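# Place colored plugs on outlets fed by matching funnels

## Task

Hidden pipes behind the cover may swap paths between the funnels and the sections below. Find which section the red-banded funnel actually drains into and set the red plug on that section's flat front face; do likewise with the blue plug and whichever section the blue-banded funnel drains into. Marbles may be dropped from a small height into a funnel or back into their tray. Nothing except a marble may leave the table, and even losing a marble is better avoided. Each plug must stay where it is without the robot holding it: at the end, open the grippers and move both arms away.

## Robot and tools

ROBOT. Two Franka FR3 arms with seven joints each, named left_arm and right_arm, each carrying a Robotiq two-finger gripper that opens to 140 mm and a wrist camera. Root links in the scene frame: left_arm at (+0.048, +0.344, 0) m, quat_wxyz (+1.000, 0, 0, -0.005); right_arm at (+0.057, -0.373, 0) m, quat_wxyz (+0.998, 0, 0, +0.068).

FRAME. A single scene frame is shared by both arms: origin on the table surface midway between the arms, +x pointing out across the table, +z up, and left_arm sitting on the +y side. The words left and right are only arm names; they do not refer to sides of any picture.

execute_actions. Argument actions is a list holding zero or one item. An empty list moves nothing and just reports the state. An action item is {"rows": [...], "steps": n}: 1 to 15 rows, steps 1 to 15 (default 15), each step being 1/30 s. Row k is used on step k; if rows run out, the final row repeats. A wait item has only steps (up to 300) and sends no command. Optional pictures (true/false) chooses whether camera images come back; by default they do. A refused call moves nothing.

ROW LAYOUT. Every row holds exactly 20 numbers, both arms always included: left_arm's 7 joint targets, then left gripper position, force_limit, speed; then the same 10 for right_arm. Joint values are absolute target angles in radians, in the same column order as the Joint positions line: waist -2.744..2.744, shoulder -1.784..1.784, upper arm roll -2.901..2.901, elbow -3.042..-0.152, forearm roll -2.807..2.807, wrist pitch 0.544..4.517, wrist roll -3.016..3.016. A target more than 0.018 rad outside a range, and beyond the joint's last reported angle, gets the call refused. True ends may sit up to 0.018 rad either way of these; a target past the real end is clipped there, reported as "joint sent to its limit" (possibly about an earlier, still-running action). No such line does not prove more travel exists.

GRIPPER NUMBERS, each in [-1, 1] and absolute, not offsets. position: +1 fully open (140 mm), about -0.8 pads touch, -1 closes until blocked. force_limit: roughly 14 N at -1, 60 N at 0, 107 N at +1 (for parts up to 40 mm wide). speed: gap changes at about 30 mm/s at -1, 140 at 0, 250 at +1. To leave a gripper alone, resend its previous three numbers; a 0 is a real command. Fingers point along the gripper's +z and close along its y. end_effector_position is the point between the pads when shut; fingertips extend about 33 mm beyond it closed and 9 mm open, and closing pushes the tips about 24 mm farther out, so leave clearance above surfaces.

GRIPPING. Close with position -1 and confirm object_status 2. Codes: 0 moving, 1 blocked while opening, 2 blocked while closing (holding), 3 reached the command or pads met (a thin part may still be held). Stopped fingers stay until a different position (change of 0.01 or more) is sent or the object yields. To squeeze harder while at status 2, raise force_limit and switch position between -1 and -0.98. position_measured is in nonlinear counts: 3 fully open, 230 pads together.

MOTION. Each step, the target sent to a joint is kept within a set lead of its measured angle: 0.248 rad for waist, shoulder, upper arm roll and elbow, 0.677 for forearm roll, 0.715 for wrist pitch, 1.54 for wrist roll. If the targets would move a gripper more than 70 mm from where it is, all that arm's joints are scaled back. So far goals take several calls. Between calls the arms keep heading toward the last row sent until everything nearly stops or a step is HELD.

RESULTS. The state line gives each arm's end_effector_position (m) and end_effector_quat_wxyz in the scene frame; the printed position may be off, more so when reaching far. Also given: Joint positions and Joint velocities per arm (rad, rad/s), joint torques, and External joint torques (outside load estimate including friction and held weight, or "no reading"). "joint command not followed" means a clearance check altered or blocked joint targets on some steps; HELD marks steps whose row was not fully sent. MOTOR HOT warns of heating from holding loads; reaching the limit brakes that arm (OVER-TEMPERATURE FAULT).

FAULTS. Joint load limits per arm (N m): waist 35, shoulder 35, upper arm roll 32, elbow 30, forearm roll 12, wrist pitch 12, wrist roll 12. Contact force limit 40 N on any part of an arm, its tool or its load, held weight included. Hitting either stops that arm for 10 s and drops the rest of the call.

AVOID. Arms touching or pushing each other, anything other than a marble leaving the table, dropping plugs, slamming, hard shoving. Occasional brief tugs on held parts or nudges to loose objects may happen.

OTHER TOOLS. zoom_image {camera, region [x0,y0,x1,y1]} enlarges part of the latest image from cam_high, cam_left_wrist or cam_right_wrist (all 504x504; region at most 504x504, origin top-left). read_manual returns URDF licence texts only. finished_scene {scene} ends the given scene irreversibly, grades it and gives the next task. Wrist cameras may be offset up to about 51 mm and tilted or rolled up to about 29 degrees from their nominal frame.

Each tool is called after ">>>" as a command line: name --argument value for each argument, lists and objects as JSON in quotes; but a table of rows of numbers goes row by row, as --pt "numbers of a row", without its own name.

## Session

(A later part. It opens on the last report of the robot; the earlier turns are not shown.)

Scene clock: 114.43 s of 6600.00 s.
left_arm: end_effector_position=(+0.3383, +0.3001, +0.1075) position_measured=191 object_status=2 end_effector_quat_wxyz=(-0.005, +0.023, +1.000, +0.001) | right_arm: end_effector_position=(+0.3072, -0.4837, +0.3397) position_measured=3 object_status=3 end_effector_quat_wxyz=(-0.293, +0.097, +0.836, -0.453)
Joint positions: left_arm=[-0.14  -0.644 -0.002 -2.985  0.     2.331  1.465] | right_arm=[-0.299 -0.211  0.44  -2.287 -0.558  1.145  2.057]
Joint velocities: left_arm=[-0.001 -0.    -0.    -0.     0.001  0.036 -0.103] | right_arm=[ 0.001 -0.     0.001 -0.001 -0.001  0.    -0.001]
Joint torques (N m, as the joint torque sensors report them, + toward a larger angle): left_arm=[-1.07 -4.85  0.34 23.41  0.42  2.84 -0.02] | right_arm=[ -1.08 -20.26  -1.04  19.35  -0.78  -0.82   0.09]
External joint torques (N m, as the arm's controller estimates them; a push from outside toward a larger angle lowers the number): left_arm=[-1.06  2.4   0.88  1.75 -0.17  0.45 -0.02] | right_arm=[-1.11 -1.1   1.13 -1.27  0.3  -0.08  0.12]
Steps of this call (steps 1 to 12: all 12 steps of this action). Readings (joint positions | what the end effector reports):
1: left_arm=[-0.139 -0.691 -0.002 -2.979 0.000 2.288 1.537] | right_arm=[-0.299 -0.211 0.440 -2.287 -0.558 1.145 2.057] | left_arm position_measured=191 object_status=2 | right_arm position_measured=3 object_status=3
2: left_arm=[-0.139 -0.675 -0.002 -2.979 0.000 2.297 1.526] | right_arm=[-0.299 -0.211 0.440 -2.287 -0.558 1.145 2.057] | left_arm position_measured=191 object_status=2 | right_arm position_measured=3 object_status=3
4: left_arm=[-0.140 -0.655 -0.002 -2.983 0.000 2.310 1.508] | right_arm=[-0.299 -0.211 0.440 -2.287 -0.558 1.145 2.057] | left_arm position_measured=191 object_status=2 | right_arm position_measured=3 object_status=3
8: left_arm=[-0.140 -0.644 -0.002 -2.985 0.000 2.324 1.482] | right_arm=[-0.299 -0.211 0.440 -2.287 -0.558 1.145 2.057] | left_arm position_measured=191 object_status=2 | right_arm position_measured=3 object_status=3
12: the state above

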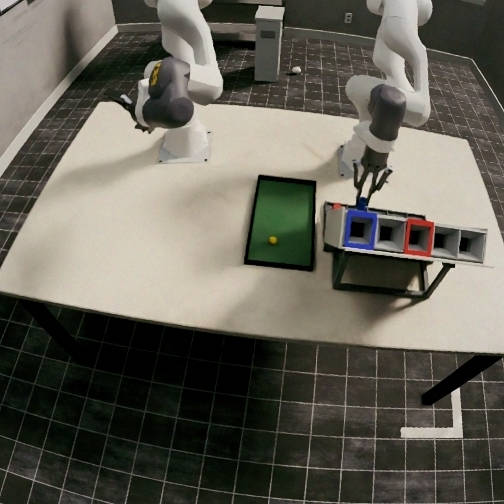

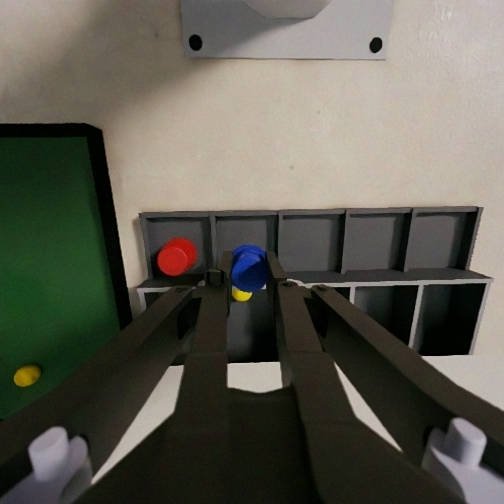

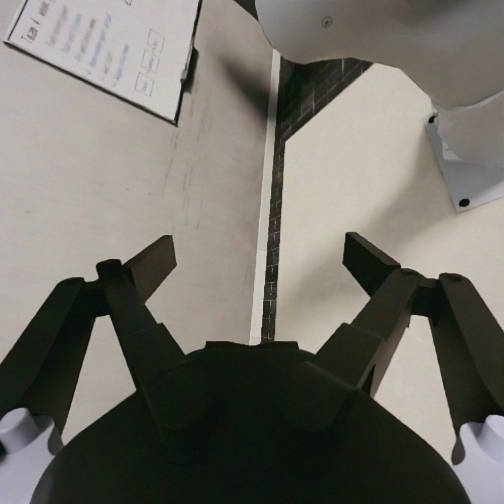

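>>> execute_actions --actions '[{"rows":[[-0.148,-0.6,0,-3.0,0,2.39,1.425,-1,-0.3,-0.4,-0.3,-0.213,0.442,-2.287,-0.557,1.144,2.057,1,0,0],[-0.148,-0.57,0,-3.01,0,2.42,1.425,-1,-0.3,-0.4,-0.3,-0.213,0.442,-2.287,-0.557,1.144,2.057,1,0,0],[-0.148,-0.54,0,-3.015,0,2.45,1.425,-1,-0.3,-0.4,-0.3,-0.213,0.442,-2.287,-0.557,1.144,2.057,1,0,0],[-0.148,-0.51,0,-3.02,0,2.485,1.425,-1,-0.3,-0.4,-0.3,-0.213,0.442,-2.287,-0.557,1.144,2.057,1,0,0]],"steps":15}]'

Scene clock: 118.43 s of 6600.00 s.
left_arm: end_effector_position=(+0.3311, +0.2995, +0.0666) position_measured=191 object_status=2 end_effector_quat_wxyz=(-0.018, +0.008, +1.000, +0.003) | right_arm: end_effector_position=(+0.3072, -0.4837, +0.3397) position_measured=3 object_status=3 end_effector_quat_wxyz=(-0.293, +0.097, +0.836, -0.453)
Joint positions: left_arm=[-0.146 -0.513 -0.001 -3.021  0.     2.472  1.43 ] | right_arm=[-0.299 -0.211  0.44  -2.287 -0.558  1.145  2.057]
Joint velocities: left_arm=[-0.001  0.     0.    -0.002  0.     0.064 -0.004] | right_arm=[-0.     0.    -0.    -0.    -0.001 -0.001 -0.   ]
Joint torques (N m, as the joint torque sensors report them, + toward a larger angle): left_arm=[-1.67 -6.8  -0.45 21.65  0.33  2.77 -0.05] | right_arm=[ -1.09 -20.37  -0.17  19.83  -0.77  -0.91   0.  ]
External joint torques (N m, as the arm's controller estimates them; a push from outside toward a larger angle lowers the number): left_arm=[-1.66  2.65 -0.01  2.18 -0.15  0.47 -0.06] | right_arm=[-1.11 -1.24  2.   -0.76  0.31 -0.16  0.03]
Steps of this call (steps 1 to 30: the robot went on to your last target; steps 31 to 90: nothing new was sent; then 0.50 s passed at rest; steps 91 to 105: all 15 steps of this action). Readings (joint positions | what the end effector reports):
91: left_arm=[-0.141 -0.636 -0.001 -2.986 0.000 2.347 1.433] | right_arm=[-0.299 -0.211 0.440 -2.287 -0.558 1.145 2.057] | left_arm position_measured=191 object_status=2 | right_arm position_measured=3 object_status=3
92: left_arm=[-0.143 -0.620 -0.001 -2.990 0.000 2.360 1.433] | right_arm=[-0.299 -0.211 0.440 -2.287 -0.558 1.145 2.057] | left_arm position_measured=191 object_status=2 | right_arm position_measured=3 object_status=3
94: left_arm=[-0.145 -0.571 -0.001 -3.002 0.000 2.395 1.432] | right_arm=[-0.299 -0.211 0.440 -2.287 -0.558 1.145 2.057] | left_arm position_measured=191 object_status=2 | right_arm position_measured=3 object_status=3
98: left_arm=[-0.146 -0.518 -0.001 -3.021 0.000 2.440 1.431] | right_arm=[-0.299 -0.211 0.440 -2.287 -0.558 1.145 2.057] | left_arm position_measured=191 object_status=2 | right_arm position_measured=3 object_status=3
105: the state above

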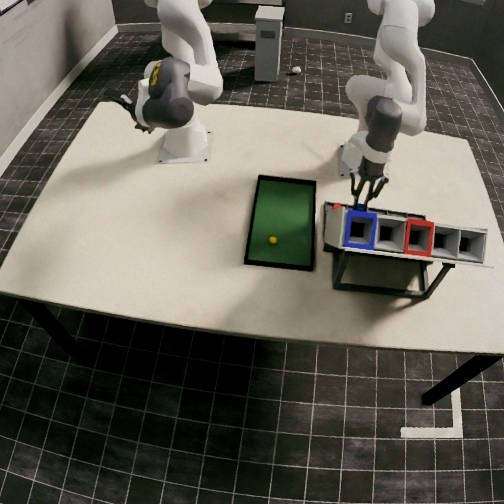

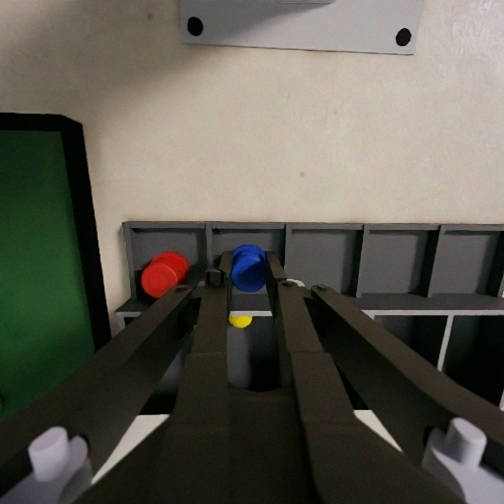

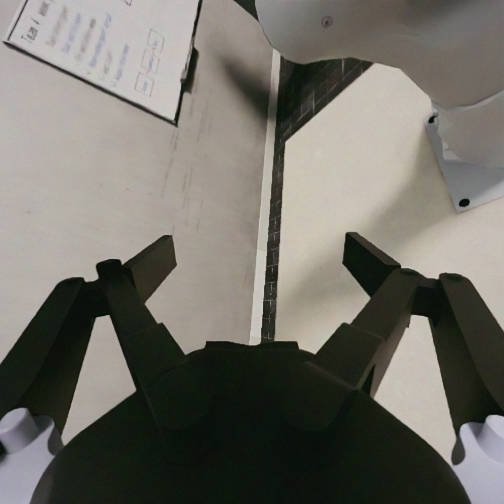

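>>> execute_actions --actions '[{"rows":[[-0.148,-0.49,0,-3.021,0,2.52,1.425,-1,-0.3,-0.4,-0.3,-0.213,0.442,-2.287,-0.557,1.144,2.057,1,0,0],[-0.148,-0.49,0,-3.021,0,2.54,1.425,-1,-0.3,-0.4,-0.3,-0.213,0.442,-2.287,-0.557,1.144,2.057,1,0,0],[-0.148,-0.475,0,-3.022,0,2.54,1.425,-1,-0.3,-0.4,-0.3,-0.213,0.442,-2.287,-0.557,1.144,2.057,1,0,0],[-0.148,-0.463,0,-3.022,0,2.54,1.425,-1,-0.3,-0.4,-0.3,-0.213,0.442,-2.287,-0.557,1.144,2.057,1,0,0]],"steps":15}]' --pictures false

>>> execute_actions --actions '[{"rows":[[-0.148,-0.463,0,-3.022,0,2.54,1.425,-0.3,-0.3,-0.4,-0.3,-0.213,0.442,-2.287,-0.557,1.144,2.057,1,0,0]],"steps":10}]'

Scene clock: 124.60 s of 6600.00 s.
left_arm: end_effector_position=(+0.3362, +0.2986, +0.0577) position_measured=191 object_status=2 end_effector_quat_wxyz=(-0.013, +0.008, +1.000, +0.002) | right_arm: end_effector_position=(+0.3072, -0.4837, +0.3397) position_measured=3 object_status=3 end_effector_quat_wxyz=(-0.293, +0.097, +0.836, -0.453)
Joint positions: left_arm=[-0.146 -0.468 -0.001 -3.022  0.     2.527  1.429] | right_arm=[-0.299 -0.211  0.44  -2.287 -0.558  1.145  2.057]
Joint velocities: left_arm=[ 0.    -0.    -0.001 -0.    -0.     0.001 -0.   ] | right_arm=[ 0.     0.     0.001 -0.    -0.    -0.     0.001]
Joint torques (N m, as the joint torque sensors report them, + toward a larger angle): left_arm=[-1.25 -6.62 -0.18 20.49  0.37  4.07 -0.01] | right_arm=[ -0.83 -20.63   0.21  19.05  -0.69  -0.85   0.23]
External joint torques (N m, as the arm's controller estimates them; a push from outside toward a larger angle lowers the number): left_arm=[-1.25  3.77  0.23  1.5  -0.08  1.71 -0.01] | right_arm=[-0.85 -1.52  2.39 -1.55  0.39 -0.1   0.26]
Steps of this call (steps 1 to 15: the robot went on to your last target; steps 16 to 90: nothing new was sent; then 2.67 s passed at rest; steps 91 to 105: all 15 steps of this action). Readings (joint positions | what the end effector reports):
91: left_arm=[-0.146 -0.508 -0.001 -3.021 0.000 2.488 1.429] | right_arm=[-0.299 -0.211 0.440 -2.287 -0.558 1.145 2.057] | left_arm position_measured=191 object_status=2 | right_arm position_measured=3 object_status=3
92: left_arm=[-0.146 -0.503 -0.001 -3.021 0.000 2.497 1.429] | right_arm=[-0.299 -0.211 0.440 -2.287 -0.558 1.145 2.057] | left_arm position_measured=191 object_status=2 | right_arm position_measured=3 object_status=3
94: left_arm=[-0.146 -0.487 -0.001 -3.021 0.000 2.511 1.429] | right_arm=[-0.299 -0.211 0.440 -2.287 -0.558 1.145 2.057] | left_arm position_measured=191 object_status=2 | right_arm position_measured=3 object_status=3
98: left_arm=[-0.146 -0.468 -0.001 -3.022 0.000 2.524 1.429] | right_arm=[-0.299 -0.211 0.440 -2.287 -0.558 1.145 2.057] | left_arm position_measured=191 object_status=2 | right_arm position_measured=3 object_status=3
105: the state above

Scene clock: 124.93 s of 6600.00 s.
left_arm: end_effector_position=(+0.3383, +0.2983, +0.0577) position_measured=167 object_status=0 end_effector_quat_wxyz=(-0.010, +0.008, +1.000, +0.002) | right_arm: end_effector_position=(+0.3072, -0.4837, +0.3397) position_measured=3 object_status=3 end_effector_quat_wxyz=(-0.293, +0.097, +0.836, -0.453)
Joint positions: left_arm=[-0.146 -0.466 -0.001 -3.022  0.     2.535  1.429] | right_arm=[-0.299 -0.211  0.44  -2.287 -0.558  1.145  2.057]
Joint velocities: left_arm=[ 0.001  0.001  0.001 -0.001 -0.     0.012  0.   ] | right_arm=[-0.001 -0.     0.    -0.    -0.     0.    -0.   ]
Joint torques (N m, as the joint torque sensors report them, + toward a larger angle): left_arm=[-0.93 -8.63 -0.39 20.46  0.36  2.79 -0.07] | right_arm=[ -0.74 -20.54   0.11  19.49  -0.86  -0.83   0.08]
External joint torques (N m, as the arm's controller estimates them; a push from outside toward a larger angle lowers the number): left_arm=[-0.96  1.8  -0.01  1.56 -0.09  0.43 -0.07] | right_arm=[-0.74 -1.33  2.31 -1.15  0.23 -0.07  0.11]
Steps of this call (steps 1 to 10: all 10 steps of this action). Readings (joint positions | what the end effector reports):
1: left_arm=[-0.146 -0.468 -0.001 -3.022 0.000 2.527 1.429] | right_arm=[-0.299 -0.211 0.440 -2.287 -0.558 1.145 2.057] | left_arm position_measured=191 object_status=0 | right_arm position_measured=3 object_status=3
2: left_arm=[-0.146 -0.468 -0.001 -3.022 0.000 2.528 1.429] | right_arm=[-0.299 -0.211 0.440 -2.287 -0.558 1.145 2.057] | left_arm position_measured=190 object_status=0 | right_arm position_measured=3 object_status=3
4: left_arm=[-0.146 -0.466 -0.001 -3.022 0.000 2.531 1.429] | right_arm=[-0.299 -0.211 0.440 -2.287 -0.558 1.145 2.057] | left_arm position_measured=176 object_status=0 | right_arm position_measured=3 object_status=3
8: left_arm=[-0.146 -0.466 -0.001 -3.022 0.000 2.534 1.429] | right_arm=[-0.299 -0.211 0.440 -2.287 -0.558 1.145 2.057] | left_arm position_measured=167 object_status=0 | right_arm position_measured=3 object_status=3
10: the state above

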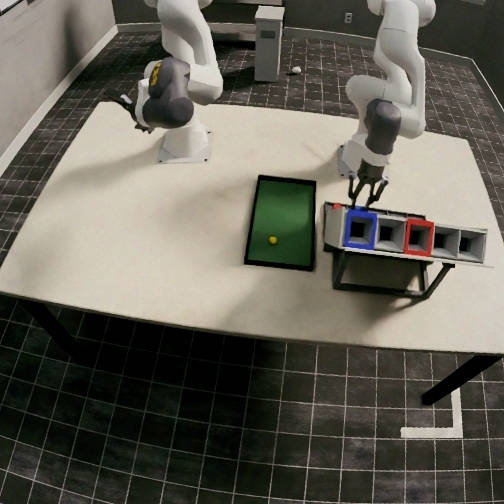

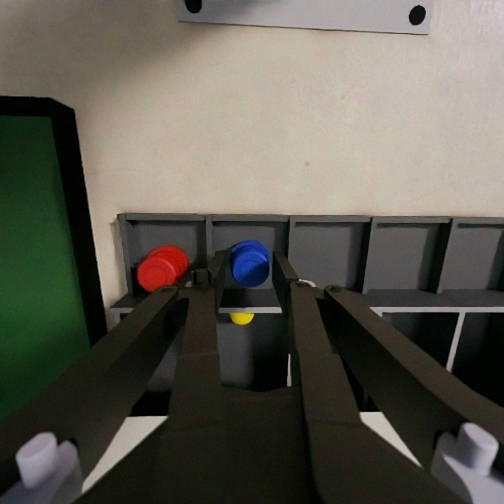

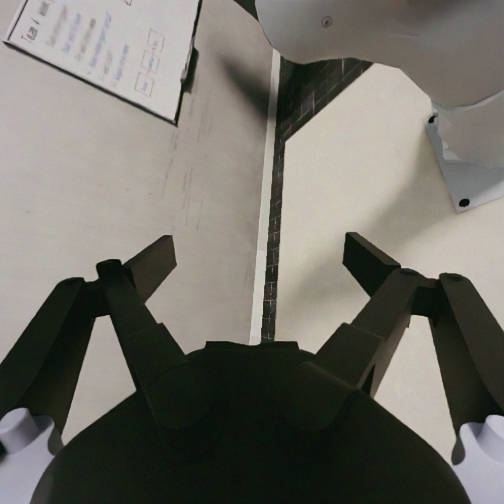

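Fingers may be touching the dividers; close slightly and lift.

>>> execute_actions --actions '[{"rows":[[-0.148,-0.5,0,-3.02,0,2.49,1.425,-0.35,-0.3,-0.4,-0.3,-0.213,0.442,-2.287,-0.557,1.144,2.057,1,0,0],[-0.148,-0.53,0,-3.015,0,2.45,1.425,-0.35,-0.3,-0.4,-0.3,-0.213,0.442,-2.287,-0.557,1.144,2.057,1,0,0],[-0.148,-0.56,0,-3.01,0,2.42,1.425,-0.35,-0.3,-0.4,-0.3,-0.213,0.442,-2.287,-0.557,1.144,2.057,1,0,0],[-0.148,-0.6,0,-2.995,0,2.37,1.425,-0.35,-0.3,-0.4,-0.3,-0.213,0.442,-2.287,-0.557,1.144,2.057,1,0,0],[-0.148,-0.64,0,-2.98,0,2.32,1.425,-0.35,-0.3,-0.4,-0.3,-0.213,0.442,-2.287,-0.557,1.144,2.057,1,0,0],[-0.148,-0.7,0,-2.96,0,2.23,1.425,-0.35,-0.3,-0.4,-0.3,-0.213,0.442,-2.287,-0.557,1.144,2.057,1,0,0]],"steps":15}]' --pictures false

>>> execute_actions --actions '[{"rows":[[-0.148,-0.95,0,-2.85,0,1.85,1.425,-0.35,-0.3,-0.4,-0.3,-0.213,0.442,-2.287,-0.557,1.144,2.057,1,0,0]],"steps":15}]'

Scene clock: 130.50 s of 6600.00 s.
left_arm: end_effector_position=(+0.3418, +0.2978, +0.1289) position_measured=173 object_status=3 end_effector_quat_wxyz=(+0.001, +0.008, +1.000, +0.000) | right_arm: end_effector_position=(+0.3072, -0.4837, +0.3397) position_measured=3 object_status=3 end_effector_quat_wxyz=(-0.293, +0.097, +0.836, -0.453)
Joint positions: left_arm=[-0.146 -0.697 -0.001 -2.959  0.     2.264  1.429] | right_arm=[-0.299 -0.211  0.44  -2.287 -0.558  1.145  2.057]
Joint velocities: left_arm=[-0.    -0.002  0.001 -0.005  0.001 -0.192 -0.   ] | right_arm=[-0.001  0.     0.     0.    -0.     0.001 -0.   ]
Joint torques (N m, as the joint torque sensors report them, + toward a larger angle): left_arm=[-2.02 -7.04  0.05 23.59  0.46  2.09  0.  ] | right_arm=[ -0.75 -20.19   0.37  18.84  -0.75  -0.79   0.2 ]
External joint torques (N m, as the arm's controller estimates them; a push from outside toward a larger angle lowers the number): left_arm=[-2.01 -0.67  0.64  0.93 -0.17 -0.42  0.  ] | right_arm=[-0.77 -1.05  2.55 -1.82  0.33 -0.05  0.23]
Steps of this call (steps 1 to 15: the robot went on to your last target; steps 16 to 90: nothing new was sent; then 2.07 s passed at rest; steps 91 to 105: all 15 steps of this action). Readings (joint positions | what the end effector reports):
91: left_arm=[-0.146 -0.472 -0.001 -3.022 0.000 2.529 1.429] | right_arm=[-0.299 -0.211 0.440 -2.287 -0.558 1.145 2.057] | left_arm position_measured=167 object_status=0 | right_arm position_measured=3 object_status=3
92: left_arm=[-0.146 -0.486 -0.001 -3.022 0.000 2.515 1.429] | right_arm=[-0.299 -0.211 0.440 -2.287 -0.558 1.145 2.057] | left_arm position_measured=172 object_status=0 | right_arm position_measured=3 object_status=3
94: left_arm=[-0.146 -0.532 -0.001 -3.016 0.000 2.475 1.429] | right_arm=[-0.299 -0.211 0.440 -2.287 -0.558 1.145 2.057] | left_arm position_measured=173 object_status=0 | right_arm position_measured=3 object_status=3
98: left_arm=[-0.146 -0.663 -0.001 -2.971 0.000 2.353 1.429] | right_arm=[-0.299 -0.211 0.440 -2.287 -0.558 1.145 2.057] | left_arm position_measured=173 object_status=0 | right_arm position_measured=3 object_status=3
105: the state above

Scene clock: 131.00 s of 6600.00 s.
left_arm: end_effector_position=(+0.3061, +0.3035, +0.2172) position_measured=173 object_status=3 end_effector_quat_wxyz=(-0.012, +0.007, +1.000, +0.002) | right_arm: end_effector_position=(+0.3072, -0.4837, +0.3397) position_measured=3 object_status=3 end_effector_quat_wxyz=(-0.293, +0.097, +0.836, -0.453)
Joint positions: left_arm=[-0.146 -0.948 -0.001 -2.849  0.     1.877  1.429] | right_arm=[-0.299 -0.211  0.44  -2.287 -0.558  1.145  2.057]
Joint velocities: left_arm=[ 0.002  0.    -0.001 -0.001  0.002 -0.147 -0.001] | right_arm=[-0.     0.     0.002  0.001 -0.     0.    -0.   ]
Joint torques (N m, as the joint torque sensors report them, + toward a larger angle): left_arm=[-1.32 -2.33 -0.4  25.51  0.67  1.91 -0.01] | right_arm=[ -1.37 -20.4    0.3   19.6   -0.81  -0.82   0.15]
External joint torques (N m, as the arm's controller estimates them; a push from outside toward a larger angle lowers the number): left_arm=[-1.33 -1.4   0.34  1.02 -0.11 -0.53 -0.01] | right_arm=[-1.4  -1.23  2.46 -1.07  0.27 -0.08  0.18]
Steps of this call (steps 1 to 15: all 15 steps of this action). Readings (joint positions | what the end effector reports):
1: left_arm=[-0.146 -0.728 -0.001 -2.950 0.000 2.208 1.429] | right_arm=[-0.299 -0.211 0.440 -2.287 -0.558 1.145 2.057] | left_arm position_measured=173 object_status=3 | right_arm position_measured=3 object_status=3
2: left_arm=[-0.146 -0.781 -0.001 -2.931 0.000 2.154 1.429] | right_arm=[-0.299 -0.211 0.440 -2.287 -0.558 1.145 2.057] | left_arm position_measured=173 object_status=3 | right_arm position_measured=3 object_status=3
4: left_arm=[-0.146 -0.879 -0.001 -2.881 0.000 2.059 1.429] | right_arm=[-0.299 -0.211 0.440 -2.287 -0.558 1.145 2.057] | left_arm position_measured=173 object_status=3 | right_arm position_measured=3 object_status=3
8: left_arm=[-0.146 -0.945 -0.001 -2.847 0.000 1.950 1.429] | right_arm=[-0.299 -0.211 0.440 -2.287 -0.558 1.145 2.057] | left_arm position_measured=173 object_status=3 | right_arm position_measured=3 object_status=3
15: the state above

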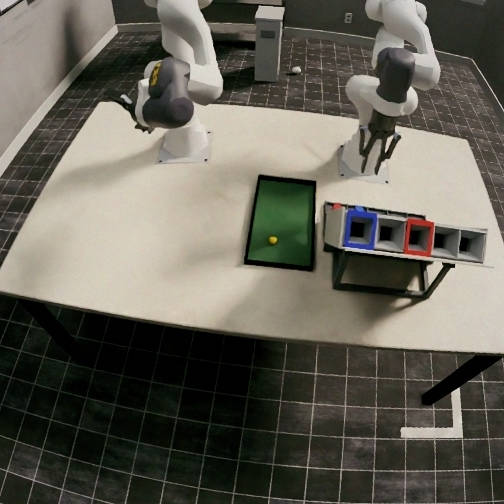

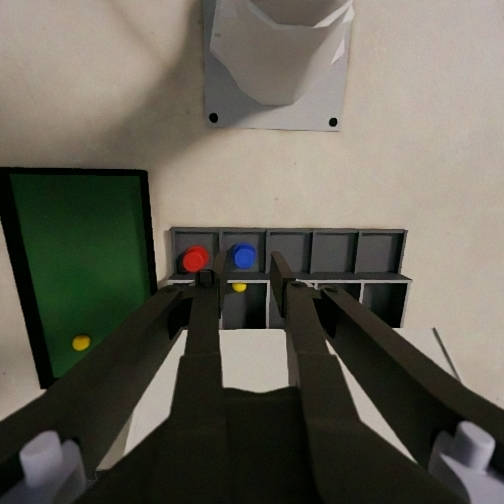

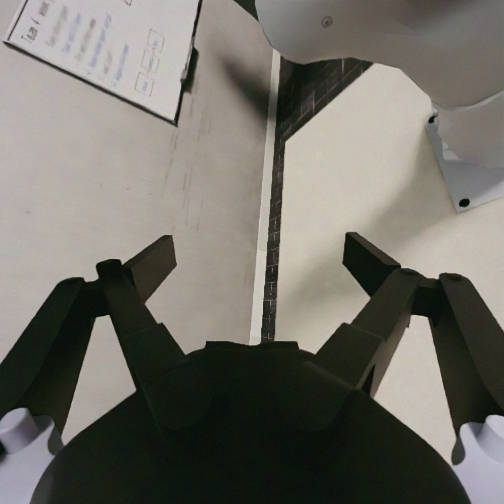

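>>> finished_scene --scene 2

The scene is finished: the task was done.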